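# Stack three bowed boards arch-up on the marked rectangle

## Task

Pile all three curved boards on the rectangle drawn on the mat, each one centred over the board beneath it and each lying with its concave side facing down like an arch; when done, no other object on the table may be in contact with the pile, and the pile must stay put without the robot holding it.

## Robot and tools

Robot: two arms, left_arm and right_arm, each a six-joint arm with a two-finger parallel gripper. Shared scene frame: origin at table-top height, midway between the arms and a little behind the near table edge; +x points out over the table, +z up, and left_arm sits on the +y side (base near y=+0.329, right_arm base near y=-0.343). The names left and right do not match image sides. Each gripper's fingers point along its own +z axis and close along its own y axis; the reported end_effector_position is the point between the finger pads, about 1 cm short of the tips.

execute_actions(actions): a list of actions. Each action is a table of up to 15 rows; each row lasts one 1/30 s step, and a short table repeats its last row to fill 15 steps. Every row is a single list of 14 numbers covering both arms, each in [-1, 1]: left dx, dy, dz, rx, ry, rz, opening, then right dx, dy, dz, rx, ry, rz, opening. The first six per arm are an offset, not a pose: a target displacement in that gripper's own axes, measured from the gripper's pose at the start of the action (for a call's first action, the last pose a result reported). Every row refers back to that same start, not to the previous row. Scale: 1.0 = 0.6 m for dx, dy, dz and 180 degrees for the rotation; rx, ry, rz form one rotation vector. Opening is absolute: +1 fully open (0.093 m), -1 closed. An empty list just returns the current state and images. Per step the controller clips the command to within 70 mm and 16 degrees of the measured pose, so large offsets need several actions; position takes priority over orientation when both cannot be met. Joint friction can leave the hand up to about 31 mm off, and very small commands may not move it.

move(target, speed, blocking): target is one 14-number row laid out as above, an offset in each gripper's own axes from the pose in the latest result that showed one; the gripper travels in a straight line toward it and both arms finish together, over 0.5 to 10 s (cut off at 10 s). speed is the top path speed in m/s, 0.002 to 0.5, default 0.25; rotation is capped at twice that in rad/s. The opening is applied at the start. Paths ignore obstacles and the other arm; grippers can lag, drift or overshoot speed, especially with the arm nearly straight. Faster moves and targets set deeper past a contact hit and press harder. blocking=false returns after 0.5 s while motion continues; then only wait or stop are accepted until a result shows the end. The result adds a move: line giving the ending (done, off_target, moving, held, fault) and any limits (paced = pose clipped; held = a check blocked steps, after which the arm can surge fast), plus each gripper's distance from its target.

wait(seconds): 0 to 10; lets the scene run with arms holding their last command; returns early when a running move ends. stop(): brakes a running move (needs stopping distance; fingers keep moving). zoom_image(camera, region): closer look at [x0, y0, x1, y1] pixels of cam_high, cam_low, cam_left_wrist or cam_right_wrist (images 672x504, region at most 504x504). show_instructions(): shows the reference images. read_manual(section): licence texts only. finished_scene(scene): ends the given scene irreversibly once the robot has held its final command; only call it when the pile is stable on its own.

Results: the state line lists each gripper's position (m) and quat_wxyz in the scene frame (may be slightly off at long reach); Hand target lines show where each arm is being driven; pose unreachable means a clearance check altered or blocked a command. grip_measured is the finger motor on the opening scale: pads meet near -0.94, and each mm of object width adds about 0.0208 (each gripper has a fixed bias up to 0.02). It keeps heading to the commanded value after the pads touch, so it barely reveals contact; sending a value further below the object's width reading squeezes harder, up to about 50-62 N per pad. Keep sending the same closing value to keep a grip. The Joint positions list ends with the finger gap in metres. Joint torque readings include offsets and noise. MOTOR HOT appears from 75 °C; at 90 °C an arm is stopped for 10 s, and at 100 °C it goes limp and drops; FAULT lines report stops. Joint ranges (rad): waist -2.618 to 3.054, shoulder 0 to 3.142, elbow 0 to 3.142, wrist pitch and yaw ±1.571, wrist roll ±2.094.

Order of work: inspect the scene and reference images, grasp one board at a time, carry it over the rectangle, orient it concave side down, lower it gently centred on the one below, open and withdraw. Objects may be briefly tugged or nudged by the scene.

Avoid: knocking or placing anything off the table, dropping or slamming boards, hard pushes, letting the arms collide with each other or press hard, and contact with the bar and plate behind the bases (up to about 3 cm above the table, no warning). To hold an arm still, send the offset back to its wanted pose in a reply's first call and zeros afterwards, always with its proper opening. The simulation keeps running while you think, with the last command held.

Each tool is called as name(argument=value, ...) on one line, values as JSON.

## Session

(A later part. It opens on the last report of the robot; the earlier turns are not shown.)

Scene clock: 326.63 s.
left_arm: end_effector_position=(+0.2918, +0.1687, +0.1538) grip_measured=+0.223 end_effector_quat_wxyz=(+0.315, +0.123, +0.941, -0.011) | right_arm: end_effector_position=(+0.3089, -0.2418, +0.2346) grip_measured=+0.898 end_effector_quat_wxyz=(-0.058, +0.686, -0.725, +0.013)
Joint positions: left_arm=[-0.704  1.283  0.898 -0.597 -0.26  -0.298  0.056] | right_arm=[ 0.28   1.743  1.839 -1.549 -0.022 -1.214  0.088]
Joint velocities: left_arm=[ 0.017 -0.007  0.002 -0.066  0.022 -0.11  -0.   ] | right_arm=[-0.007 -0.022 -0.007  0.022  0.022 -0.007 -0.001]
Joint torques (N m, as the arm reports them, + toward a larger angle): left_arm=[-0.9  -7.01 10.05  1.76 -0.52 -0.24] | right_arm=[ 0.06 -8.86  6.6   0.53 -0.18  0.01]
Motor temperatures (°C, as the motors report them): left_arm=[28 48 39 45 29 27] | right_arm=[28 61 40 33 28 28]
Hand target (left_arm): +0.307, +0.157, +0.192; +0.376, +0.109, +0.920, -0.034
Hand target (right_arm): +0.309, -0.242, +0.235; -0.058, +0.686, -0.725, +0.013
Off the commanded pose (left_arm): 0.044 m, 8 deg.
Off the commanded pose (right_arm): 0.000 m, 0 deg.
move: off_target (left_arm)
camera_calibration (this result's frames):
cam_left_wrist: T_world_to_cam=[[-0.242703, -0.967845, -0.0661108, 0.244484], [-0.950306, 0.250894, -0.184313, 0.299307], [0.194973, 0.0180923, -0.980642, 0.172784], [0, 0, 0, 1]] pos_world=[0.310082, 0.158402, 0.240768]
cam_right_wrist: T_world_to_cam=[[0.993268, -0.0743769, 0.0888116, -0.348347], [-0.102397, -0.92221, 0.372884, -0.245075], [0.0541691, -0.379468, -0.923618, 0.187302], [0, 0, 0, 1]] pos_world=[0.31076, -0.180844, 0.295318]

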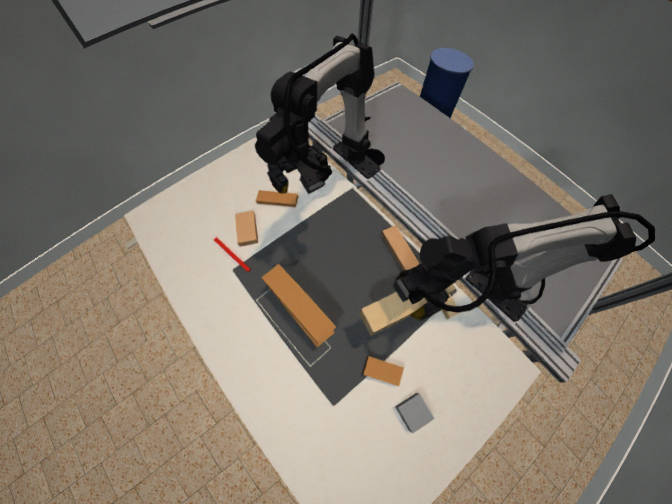

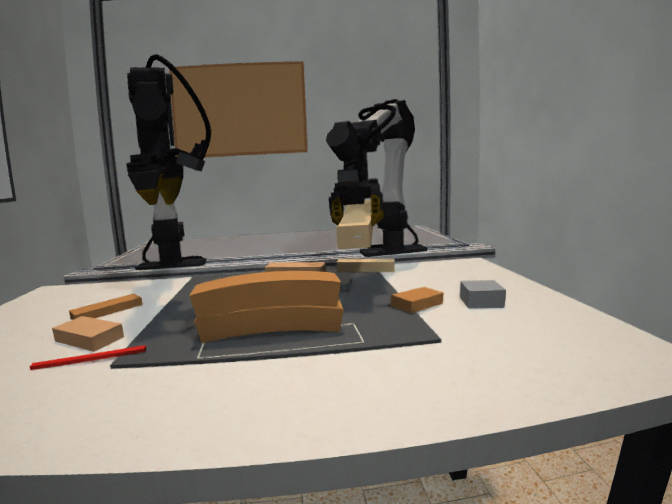

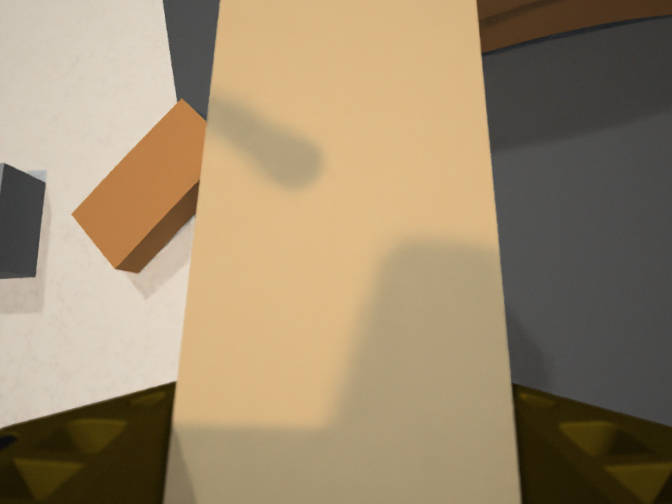

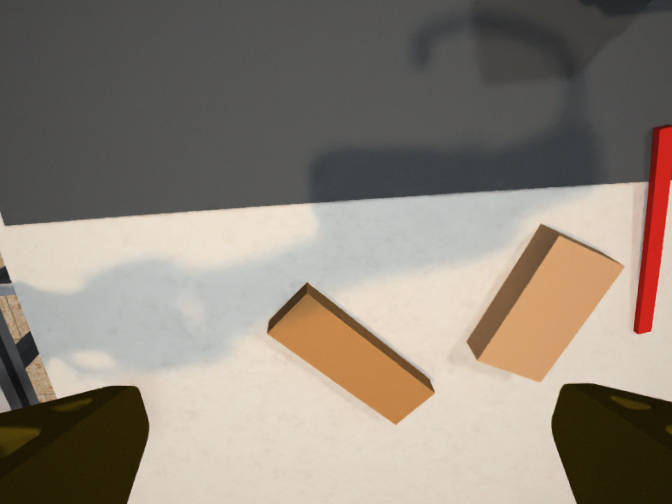

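move(target=[-0.043,-0.049,-0.097,0.302,-0.074,0.299,-0.08,0,0,0,0,0,0.386,0.9], speed=0.2)

Scene clock: 340.73 s.
left_arm: end_effector_position=(+0.2614, +0.1456, +0.1920) grip_measured=+0.221 end_effector_quat_wxyz=(+0.262, +0.643, +0.659, -0.288) | right_arm: end_effector_position=(+0.3089, -0.2418, +0.2346) grip_measured=+0.898 end_effector_quat_wxyz=(+0.056, -0.154, +0.986, +0.022)
Joint positions: left_arm=[-0.288  1.512  1.205 -1.079  0.799  1.248  0.056] | right_arm=[ 0.28   1.743  1.839 -1.549 -0.022 -0.009  0.088]
Joint velocities: left_arm=[-0.002  0.002 -0.007 -0.022 -0.022  0.022  0.   ] | right_arm=[-0.002  0.002 -0.012  0.007 -0.007 -0.051  0.001]
Joint torques (N m, as the arm reports them, + toward a larger angle): left_arm=[ 1.26 -5.85  9.53  0.6   1.09 -0.08] | right_arm=[-0.26 -8.93  6.74  0.57 -0.08  0.1 ]
Motor temperatures (°C, as the motors report them): left_arm=[28 48 42 46 29 27] | right_arm=[28 57 39 33 28 28]
Hand target (left_arm): +0.269, +0.140, +0.215; +0.299, +0.641, +0.640, -0.299
Hand target (right_arm): +0.309, -0.242, +0.235; +0.056, -0.151, +0.987, +0.022
Off the commanded pose (left_arm): 0.025 m, 5 deg.
Off the commanded pose (right_arm): 0.000 m, 0 deg.
move: off_target (left_arm)
camera_calibration (this result's frames):
cam_left_wrist: T_world_to_cam=[[-0.999448, -0.00428012, 0.0329385, 0.25577], [-0.0152338, 0.940282, -0.340055, -0.0315748], [-0.029516, -0.340369, -0.939828, 0.31958], [0, 0, 0, 1]] pos_world=[0.26458, 0.139559, 0.281188]
cam_right_wrist: T_world_to_cam=[[0.291932, -0.955685, -0.0379655, -0.315045], [-0.899337, -0.287796, 0.329191, 0.164748], [-0.325529, -0.0619575, -0.9435, 0.386028], [0, 0, 0, 1]] pos_world=[0.365799, -0.229753, 0.298023]

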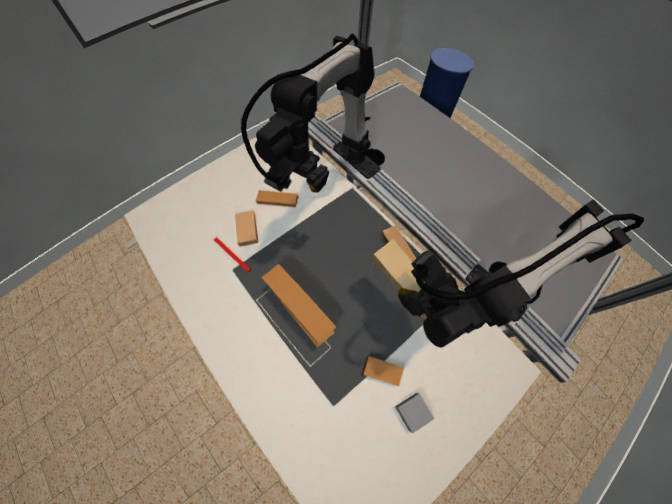

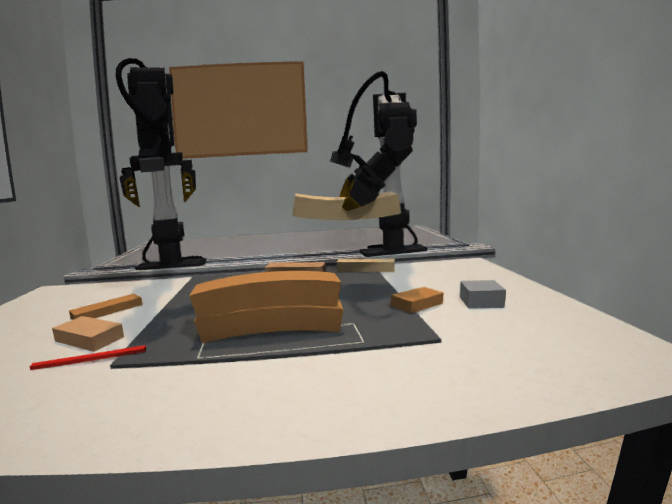

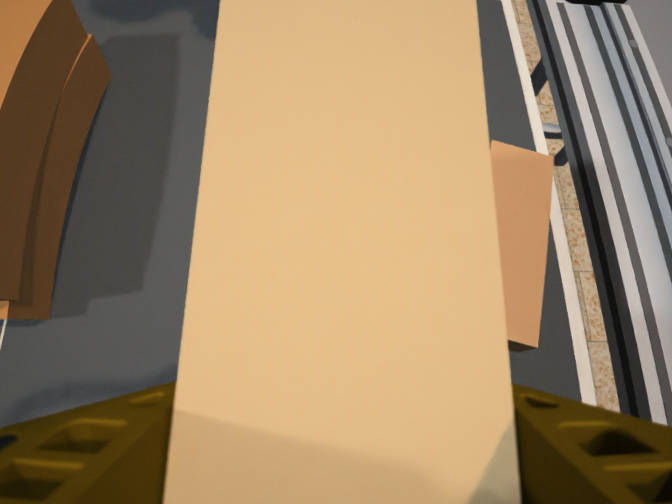

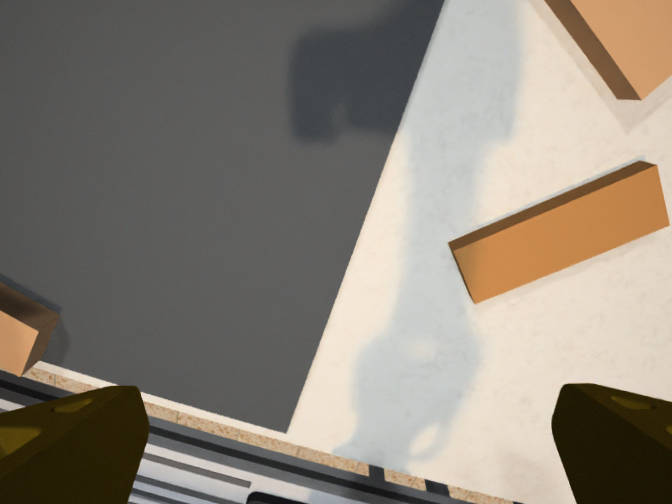

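move(target=[-0.034,0.013,-0.02,0,-0.027,0,-0.08,-0.15,0,0.1,0,-0.465,0,0.9], speed=0.3)

move(target=[-0.034,0.013,-0.02,0,-0.027,0,-0.08,0,0,0,0,0,0.5,0.9], speed=0.4)

Scene clock: 346.47 s.
left_arm: end_effector_position=(+0.2618, +0.1457, +0.1923) grip_measured=+0.221 end_effector_quat_wxyz=(+0.255, +0.636, +0.663, -0.301) | right_arm: end_effector_position=(+0.4009, -0.2131, +0.2051) grip_measured=+0.898 end_effector_quat_wxyz=(+0.714, -0.101, +0.681, +0.126)
Joint positions: left_arm=[-0.281  1.534  1.224 -1.108  0.815  1.252  0.056] | right_arm=[ 0.28   1.633  0.458  1.226 -0.022  0.023  0.088]
Joint velocities: left_arm=[-0.017 -0.007 -0.007 -0.007 -0.051 -0.022  0.   ] | right_arm=[-0.007 -0.007 -0.007  0.037 -0.022 -0.081  0.   ]
Joint torques (N m, as the arm reports them, + toward a larger angle): left_arm=[ 1.33 -6.1   9.12  0.53  1.14 -0.08] | right_arm=[ 0.54 -5.15  4.25  2.1  -0.04  0.09]
Motor temperatures (°C, as the motors report them): left_arm=[28 48 43 44 29 27] | right_arm=[28 55 39 34 28 28]
Hand target (left_arm): +0.269, +0.141, +0.215; +0.290, +0.631, +0.648, -0.314
Hand target (right_arm): +0.397, -0.211, +0.187; +0.698, -0.103, +0.697, +0.128
Off the commanded pose (left_arm): 0.025 m, 5 deg.
Off the commanded pose (right_arm): 0.020 m, 3 deg.
move: off_target (left_arm, right_arm)
camera_calibration (this result's frames):
cam_left_wrist: T_world_to_cam=[[-0.997875, -0.00595784, 0.064885, 0.249833], [-0.0281962, 0.937228, -0.347575, -0.0263315], [-0.0587412, -0.348666, -0.935404, 0.327944], [0, 0, 0, 1]] pos_world=[0.267823, 0.14051, 0.281397]
cam_right_wrist: T_world_to_cam=[[0.328064, -0.943659, -0.0433787, -0.326385], [-0.381679, -0.0904062, -0.919863, 0.356177], [0.864115, 0.318331, -0.389834, -0.119575], [0, 0, 0, 1]] pos_world=[0.346347, -0.237731, 0.266862]

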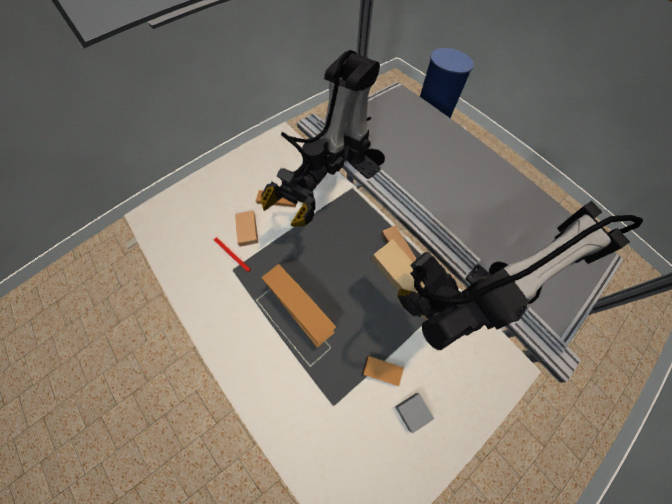

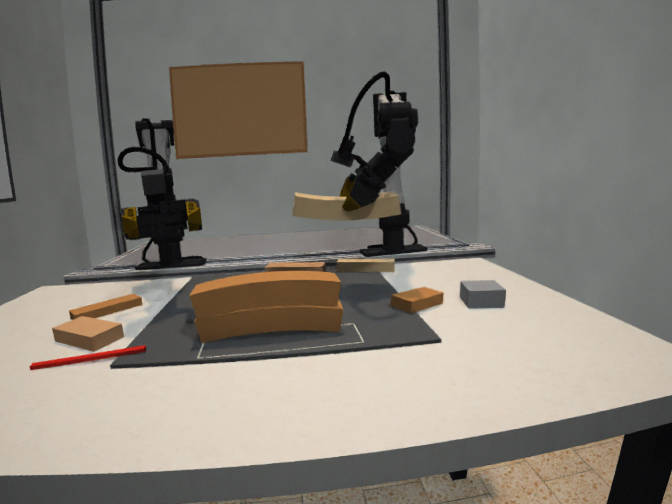

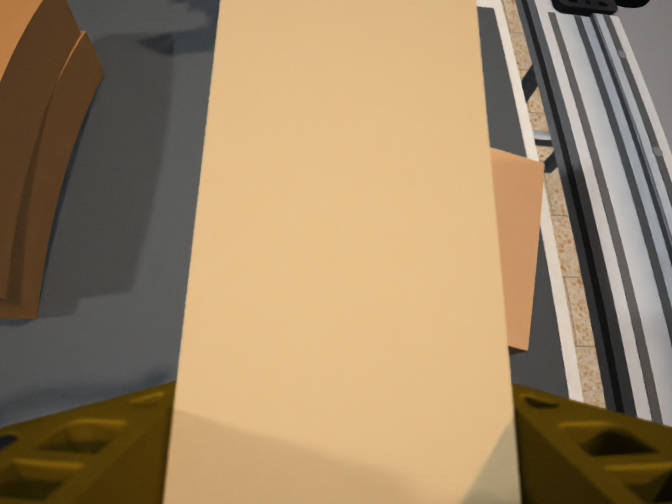

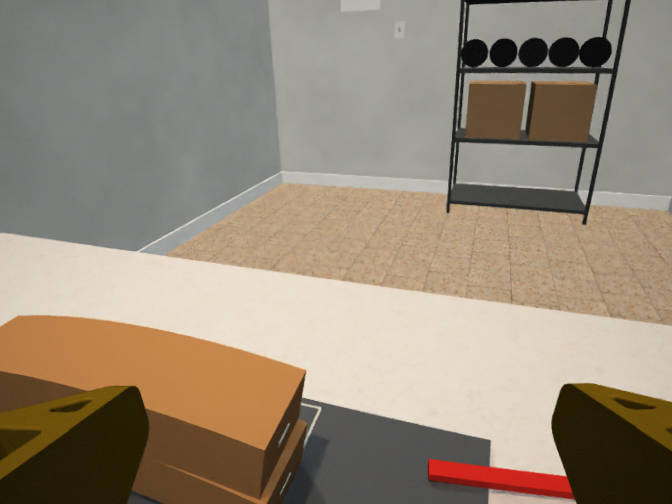

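Scene clock: 349.10 s.
left_arm: end_effector_position=(+0.2636, +0.1463, +0.1922) grip_measured=+0.221 end_effector_quat_wxyz=(+0.248, +0.628, +0.668, -0.312) | right_arm: end_effector_position=(+0.4009, -0.2131, +0.2051) grip_measured=+0.898 end_effector_quat_wxyz=(+0.418, +0.408, +0.555, +0.592)
Joint positions: left_arm=[-0.272  1.559  1.243 -1.132  0.829  1.252  0.056] | right_arm=[ 0.28   1.633  0.458  1.226 -0.022  1.584  0.088]
Joint velocities: left_arm=[-0.017 -0.002  0.022  0.022 -0.022 -0.007  0.   ] | right_arm=[ 0.007  0.007 -0.017  0.007 -0.037 -0.022 -0.   ]
Joint torques (N m, as the arm reports them, + toward a larger angle): left_arm=[ 1.14 -6.07  9.19  0.47  1.14 -0.07] | right_arm=[-0.36 -7.14  6.09  2.02  0.    0.01]
Motor temperatures (°C, as the motors report them): left_arm=[28 48 43 44 29 27] | right_arm=[28 55 39 35 28 28]
Hand target (left_arm): +0.271, +0.141, +0.214; +0.283, +0.624, +0.652, -0.326
Hand target (right_arm): +0.401, -0.213, +0.205; +0.415, +0.410, +0.554, +0.594
Off the commanded pose (left_arm): 0.024 m, 5 deg.
Off the commanded pose (right_arm): 0.000 m, 1 deg.
move: off_target (left_arm)
camera_calibration (this result's frames):
cam_left_wrist: T_world_to_cam=[[-0.99531, -0.0126272, 0.0959041, 0.246028], [-0.0459057, 0.934347, -0.353397, -0.0206636], [-0.0851452, -0.356142, -0.930545, 0.33534], [0, 0, 0, 1]] pos_world=[0.272478, 0.141842, 0.281152]
cam_right_wrist: T_world_to_cam=[[0.0461535, 0.0522321, -0.997568, 0.194519], [-0.700359, 0.713773, 0.00496992, 0.4656], [0.712297, 0.698426, 0.0695244, -0.0719381], [0, 0, 0, 1]] pos_world=[0.368351, -0.292249, 0.196734]

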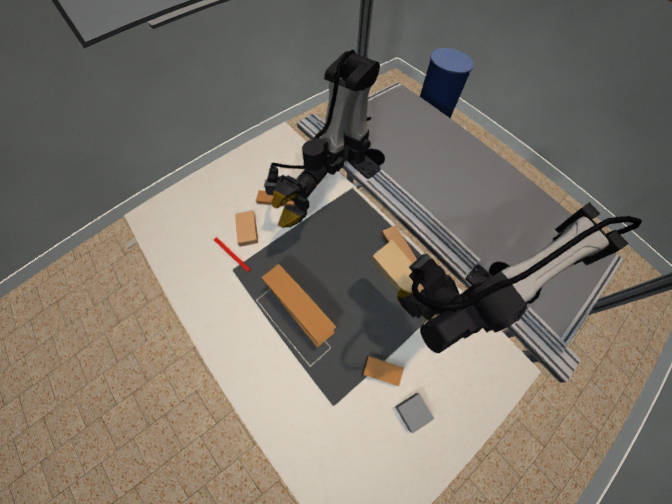

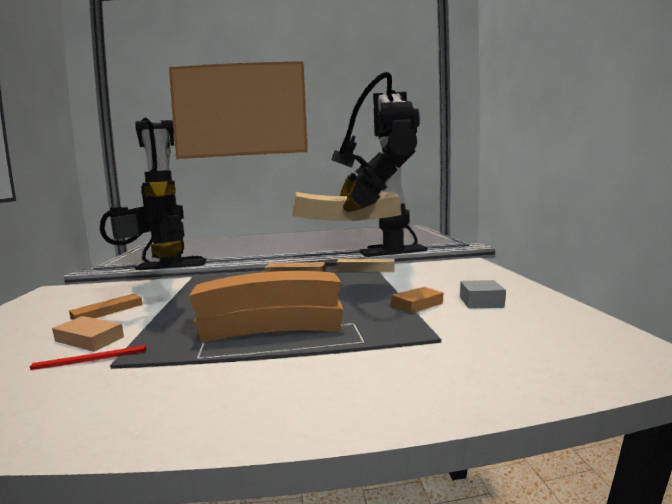

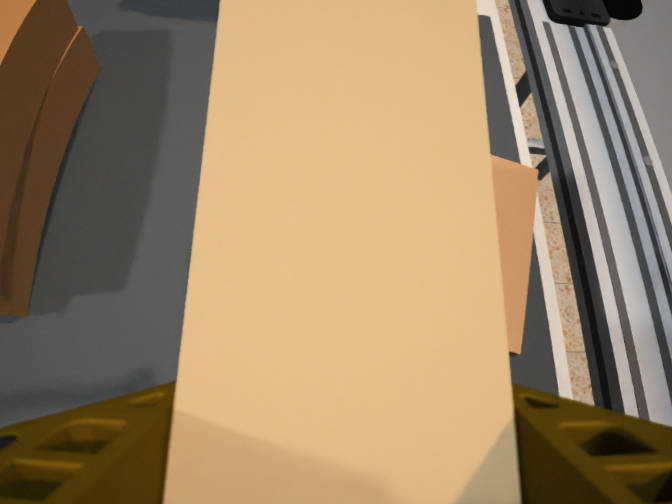

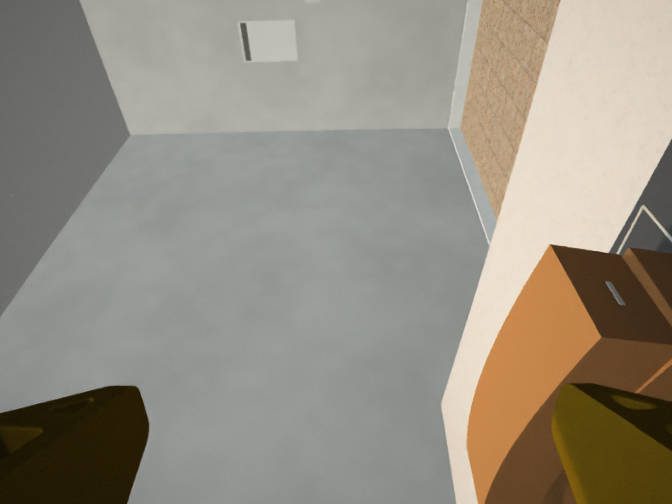

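move(target=[-0.034,0.013,-0.02,-0.031,-0.027,0.031,-0.08,0.315,-0.033,-0.13,0.02,0.394,0,0.9], speed=0.25)

Scene clock: 356.13 s.
left_arm: end_effector_position=(+0.2691, +0.1472, +0.1947) grip_measured=+0.221 end_effector_quat_wxyz=(+0.275, +0.637, +0.660, -0.287) | right_arm: end_effector_position=(+0.2686, -0.0628, +0.1899) grip_measured=+0.898 end_effector_quat_wxyz=(+0.020, +0.004, +0.710, +0.704)
Joint positions: left_arm=[-0.272  1.517  1.211 -1.058  0.811  1.242  0.056] | right_arm=[ 0.374  1.735  0.587  1.113 -1.143  1.514  0.088]
Joint velocities: left_arm=[-0.012  0.012  0.002  0.022 -0.022 -0.022  0.   ] | right_arm=[-0.022 -0.017 -0.007 -0.051  0.007 -0.022 -0.   ]
Joint torques (N m, as the arm reports them, + toward a larger angle): left_arm=[ 0.89 -8.01  6.28  0.96  1.11 -0.15] | right_arm=[ 0.74 -6.06  6.79  1.5  -0.19 -0.06]
Motor temperatures (°C, as the motors report them): left_arm=[28 48 43 43 30 27] | right_arm=[28 53 39 36 28 28]
Hand target (left_arm): +0.273, +0.142, +0.214; +0.319, +0.635, +0.639, -0.293
Hand target (right_arm): +0.268, -0.058, +0.182; +0.003, +0.004, +0.715, +0.699
Off the commanded pose (left_arm): 0.021 m, 6 deg.
Off the commanded pose (right_arm): 0.007 m, 2 deg.
move: off_target (left_arm)
camera_calibration (this result's frames):
cam_left_wrist: T_world_to_cam=[[-0.999617, -0.0209844, 0.018016, 0.268803], [-0.0260256, 0.934124, -0.356, -0.0251394], [-0.00935871, -0.356332, -0.934312, 0.318809], [0, 0, 0, 1]] pos_world=[0.27103, 0.142726, 0.284075]
cam_right_wrist: T_world_to_cam=[[0.0060051, 0.0000609936, -0.999982, 0.185542], [-0.913625, -0.40652, -0.00551131, 0.25468], [-0.406513, 0.913642, -0.00238547, 0.246158], [0, 0, 0, 1]] pos_world=[0.331634, -0.121379, 0.187529]

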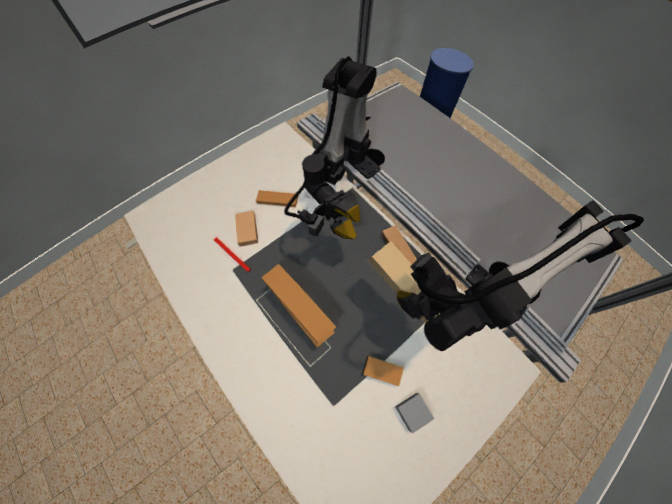

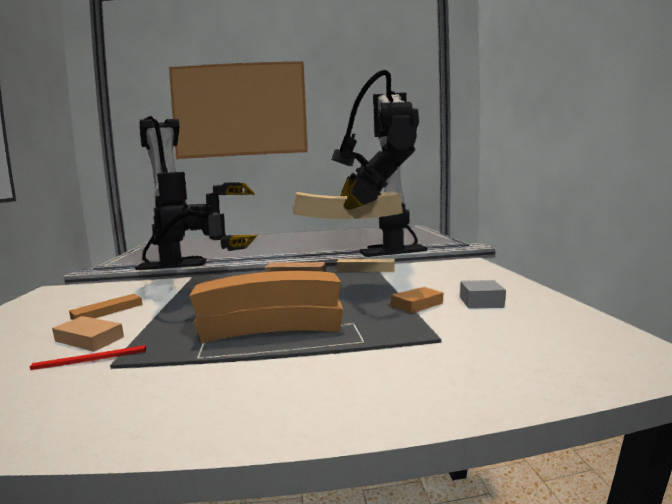

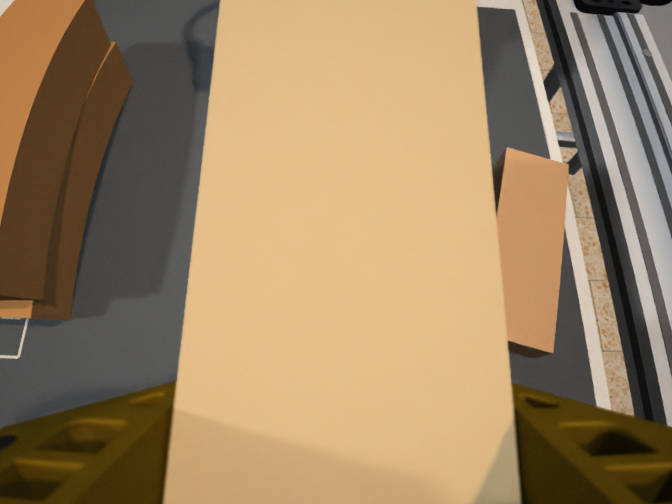

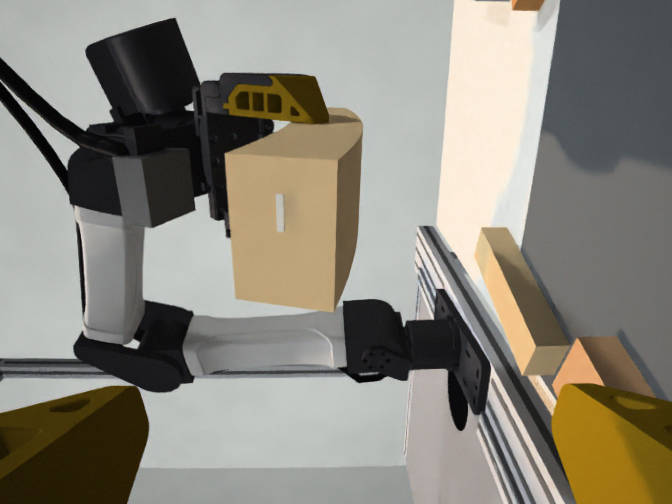

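move(target=[-0.03,0.008,-0.017,0,-0.027,0,-0.08,0,0.04,0.12,0,0,0,0.9], speed=0.1)

Scene clock: 360.33 s.
left_arm: end_effector_position=(+0.2670, +0.1484, +0.1936) grip_measured=+0.221 end_effector_quat_wxyz=(+0.269, +0.630, +0.665, -0.298) | right_arm: end_effector_position=(+0.2662, +0.0034, +0.2276) grip_measured=+0.898 end_effector_quat_wxyz=(+0.034, -0.012, +0.699, +0.714)
Joint positions: left_arm=[-0.264  1.526  1.211 -1.077  0.827  1.242  0.056] | right_arm=[ 0.568  1.735  0.748  1.017 -0.952  1.527  0.088]
Joint velocities: left_arm=[ 0.012 -0.002 -0.017  0.022  0.022 -0.007  0.   ] | right_arm=[-0.012 -0.007 -0.007 -0.037  0.051  0.007  0.   ]
Joint torques (N m, as the arm reports them, + toward a larger angle): left_arm=[ 1.07 -5.87  8.95  0.53  1.19 -0.08] | right_arm=[ 0.61 -6.08  7.68  1.62  0.07 -0.03]
Motor temperatures (°C, as the motors report them): left_arm=[28 49 43 42 30 27] | right_arm=[28 52 39 37 28 28]
Hand target (left_arm): +0.274, +0.143, +0.215; +0.303, +0.625, +0.648, -0.312
Hand target (right_arm): +0.270, +0.009, +0.214; +0.019, +0.005, +0.709, +0.705
Off the commanded pose (left_arm): 0.023 m, 5 deg.
Off the commanded pose (right_arm): 0.016 m, 3 deg.
move: off_target (left_arm, right_arm)
camera_calibration (this result's frames):
cam_left_wrist: T_world_to_cam=[[-0.998475, -0.0267672, 0.0482734, 0.261382], [-0.0425294, 0.93055, -0.363686, -0.0202888], [-0.035186, -0.365184, -0.93027, 0.325558], [0, 0, 0, 1]] pos_world=[0.271575, 0.144765, 0.28286]
cam_right_wrist: T_world_to_cam=[[0.0498512, 0.0302003, -0.9983, 0.21117], [-0.910985, -0.408362, -0.0578447, 0.290842], [-0.409415, 0.91232, 0.00715467, 0.183379], [0, 0, 0, 1]] pos_world=[0.329504, -0.0549092, 0.226323]

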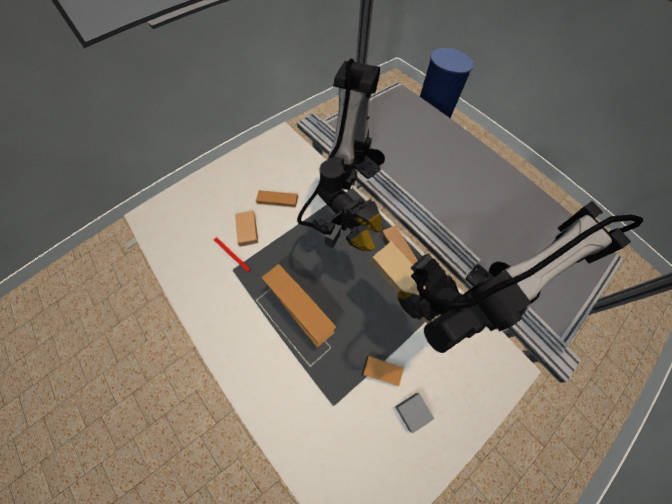

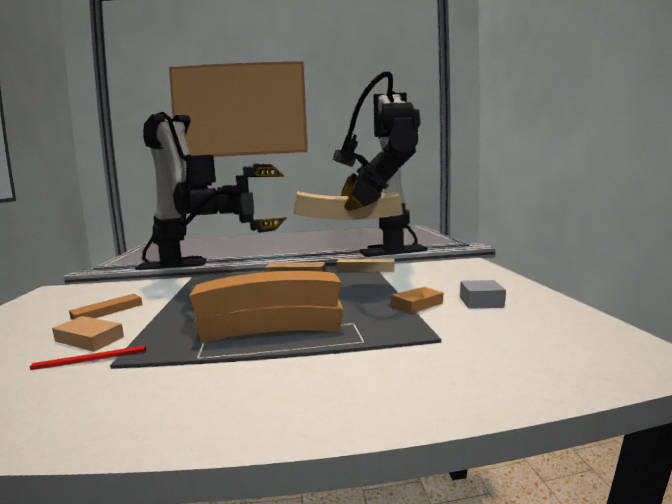

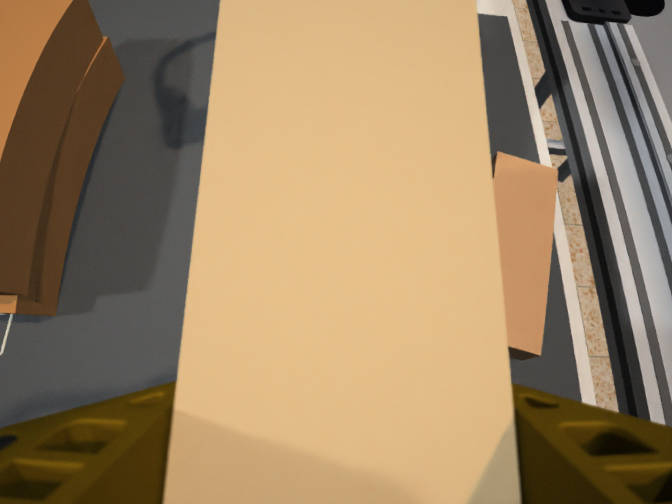

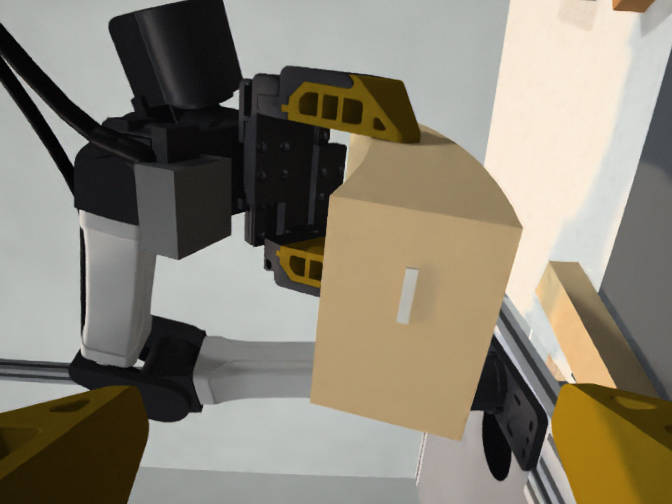

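Too high by ~1.4 cm. Lower then advance.

move(target=[-0.03,0.008,-0.017,-0.012,-0.027,0.012,-0.08,-0.005,-0.035,0.02,0,0,-0.015,0.9], speed=0.06)

move(target=[-0.03,0.008,-0.017,-0.01,-0.027,0.01,-0.08,0,-0.01,0.09,0,0,0,0.9], speed=0.06)

Scene clock: 364.07 s.
left_arm: end_effector_position=(+0.2669, +0.1484, +0.1936) grip_measured=+0.221 end_effector_quat_wxyz=(+0.269, +0.630, +0.665, -0.298) | right_arm: end_effector_position=(+0.2689, +0.0099, +0.2110) grip_measured=+0.898 end_effector_quat_wxyz=(+0.049, -0.027, +0.698, +0.714)
Joint positions: left_arm=[-0.264  1.526  1.211 -1.077  0.827  1.242  0.056] | right_arm=[ 0.579  1.808  0.748  1.092 -0.941  1.486  0.088]
Joint velocities: left_arm=[ 0.002 -0.007 -0.002 -0.022  0.007  0.022 -0.001] | right_arm=[-0.012  0.002 -0.002  0.007  0.007  0.037 -0.001]
Joint torques (N m, as the arm reports them, + toward a larger angle): left_arm=[ 1.41 -7.8   6.52  0.87  1.12 -0.15] | right_arm=[ 0.71 -7.22  7.53  1.88  0.08 -0.16]
Motor temperatures (°C, as the motors report them): left_arm=[28 49 44 42 30 27] | right_arm=[28 51 39 37 28 28]
Hand target (left_arm): +0.272, +0.145, +0.213; +0.313, +0.625, +0.646, -0.306
Hand target (right_arm): +0.271, +0.015, +0.207; +0.051, -0.029, +0.699, +0.713
Off the commanded pose (left_arm): 0.021 m, 6 deg.
Off the commanded pose (right_arm): 0.007 m, 0 deg.
move: off_target (left_arm)
camera_calibration (this result's frames):
cam_left_wrist: T_world_to_cam=[[-0.998457, -0.0267767, 0.0486453, 0.261238], [-0.0426711, 0.930577, -0.363602, -0.0202915], [-0.0355321, -0.365117, -0.930283, 0.325633], [0, 0, 0, 1]] pos_world=[0.27154, 0.144772, 0.282845]
cam_right_wrist: T_world_to_cam=[[0.0919199, 0.0303062, -0.995305, 0.182301], [-0.907806, -0.408192, -0.0962681, 0.302209], [-0.409193, 0.912393, -0.0100089, 0.182232], [0, 0, 0, 1]] pos_world=[0.332158, -0.0484326, 0.212362]

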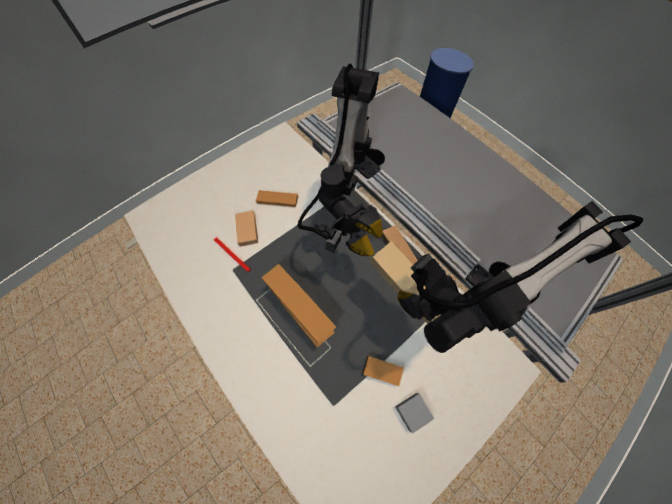

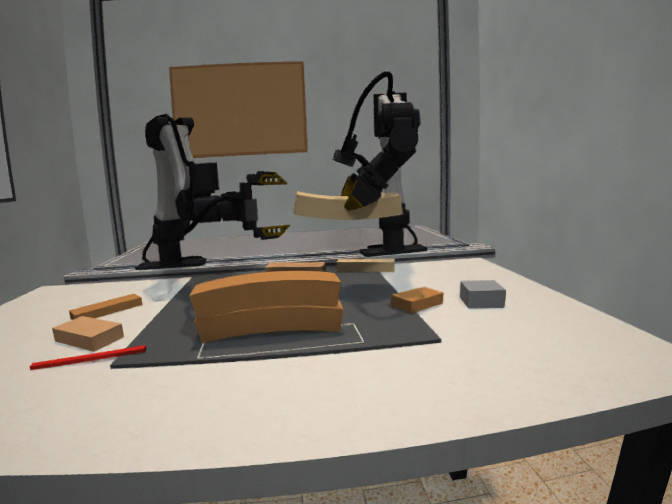

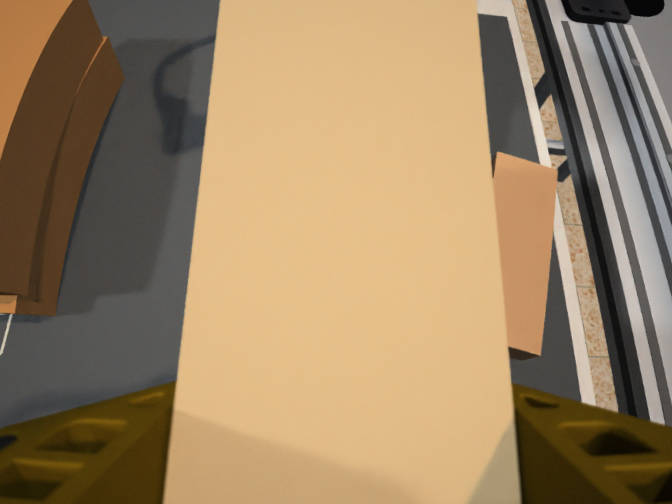

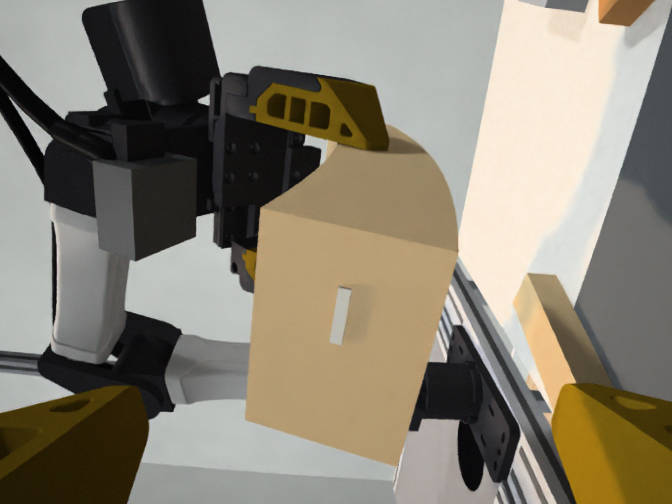

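Scene clock: 365.27 s.
left_arm: end_effector_position=(+0.2666, +0.1481, +0.1939) grip_measured=+0.221 end_effector_quat_wxyz=(+0.269, +0.629, +0.665, -0.300) | right_arm: end_effector_position=(+0.2683, +0.0576, +0.2177) grip_measured=+0.898 end_effector_quat_wxyz=(+0.056, -0.037, +0.688, +0.722)
Joint positions: left_arm=[-0.264  1.526  1.211 -1.078  0.829  1.242  0.056] | right_arm=[ 0.689  1.9    0.875  1.091 -0.836  1.486  0.088]
Joint velocities: left_arm=[-0.032  0.002 -0.007  0.037  0.007  0.037 -0.001] | right_arm=[-0.007 -0.007 -0.002  0.007  0.095  0.022 -0.   ]
Joint torques (N m, as the arm reports them, + toward a larger angle): left_arm=[ 1.33 -7.37  6.81  0.77  1.14 -0.12] | right_arm=[ 0.66 -8.1   7.78  1.65  0.07 -0.09]
Motor temperatures (°C, as the motors report them): left_arm=[28 49 44 42 30 27] | right_arm=[28 51 39 37 28 28]
Hand target (left_arm): +0.272, +0.145, +0.213; +0.310, +0.624, +0.647, -0.309
Hand target (right_arm): +0.271, +0.063, +0.206; +0.048, -0.027, +0.698, +0.714
Off the commanded pose (left_arm): 0.021 m, 5 deg.
Off the commanded pose (right_arm): 0.013 m, 2 deg.
move: off_target (left_arm, right_arm)
camera_calibration (this result's frames):
cam_left_wrist: T_world_to_cam=[[-0.998408, -0.0261858, 0.0499663, 0.260604], [-0.0426913, 0.92971, -0.365809, -0.0193874], [-0.0368752, -0.367359, -0.929348, 0.326311], [0, 0, 0, 1]] pos_world=[0.271394, 0.144722, 0.283143]
cam_right_wrist: T_world_to_cam=[[0.115959, 0.0558119, -0.991685, 0.178889], [-0.903219, -0.409441, -0.128658, 0.327733], [-0.413217, 0.910628, 0.00293203, 0.136876], [0, 0, 0, 1]] pos_world=[0.331831, -0.000439795, 0.219165]

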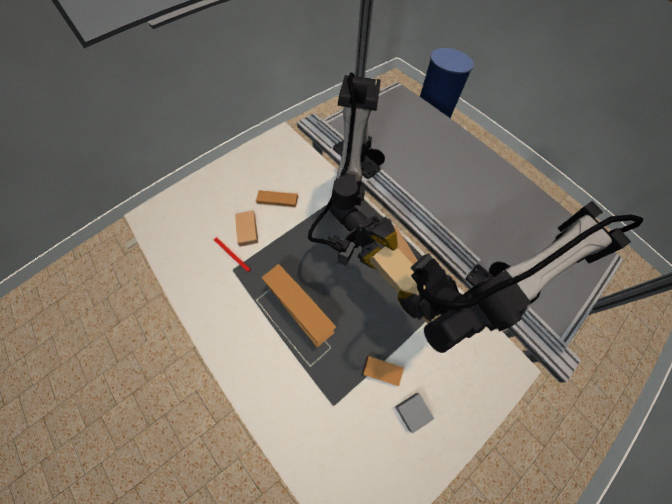

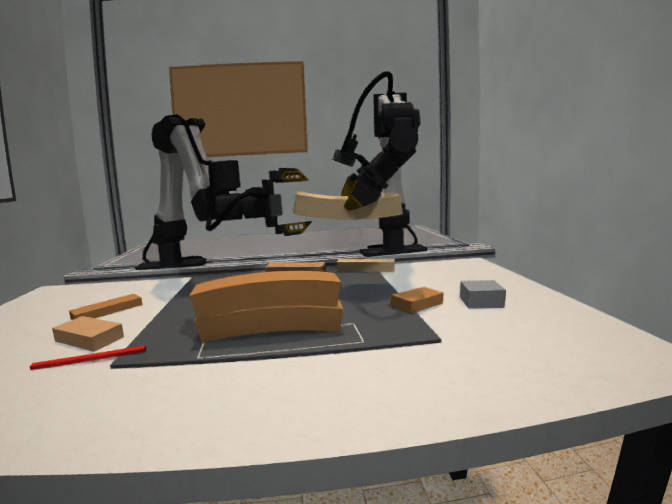

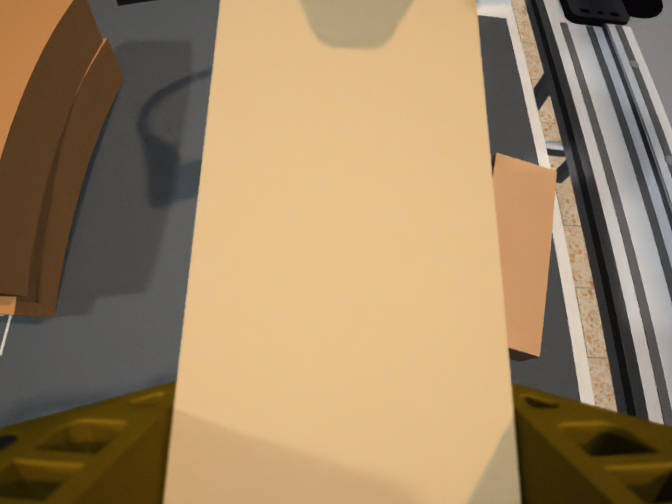

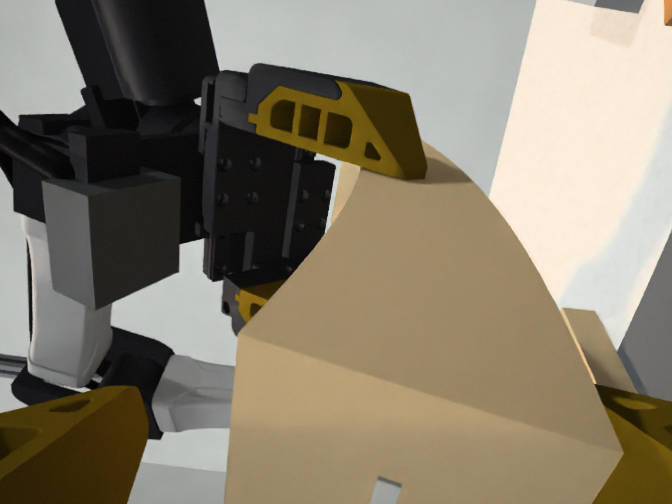

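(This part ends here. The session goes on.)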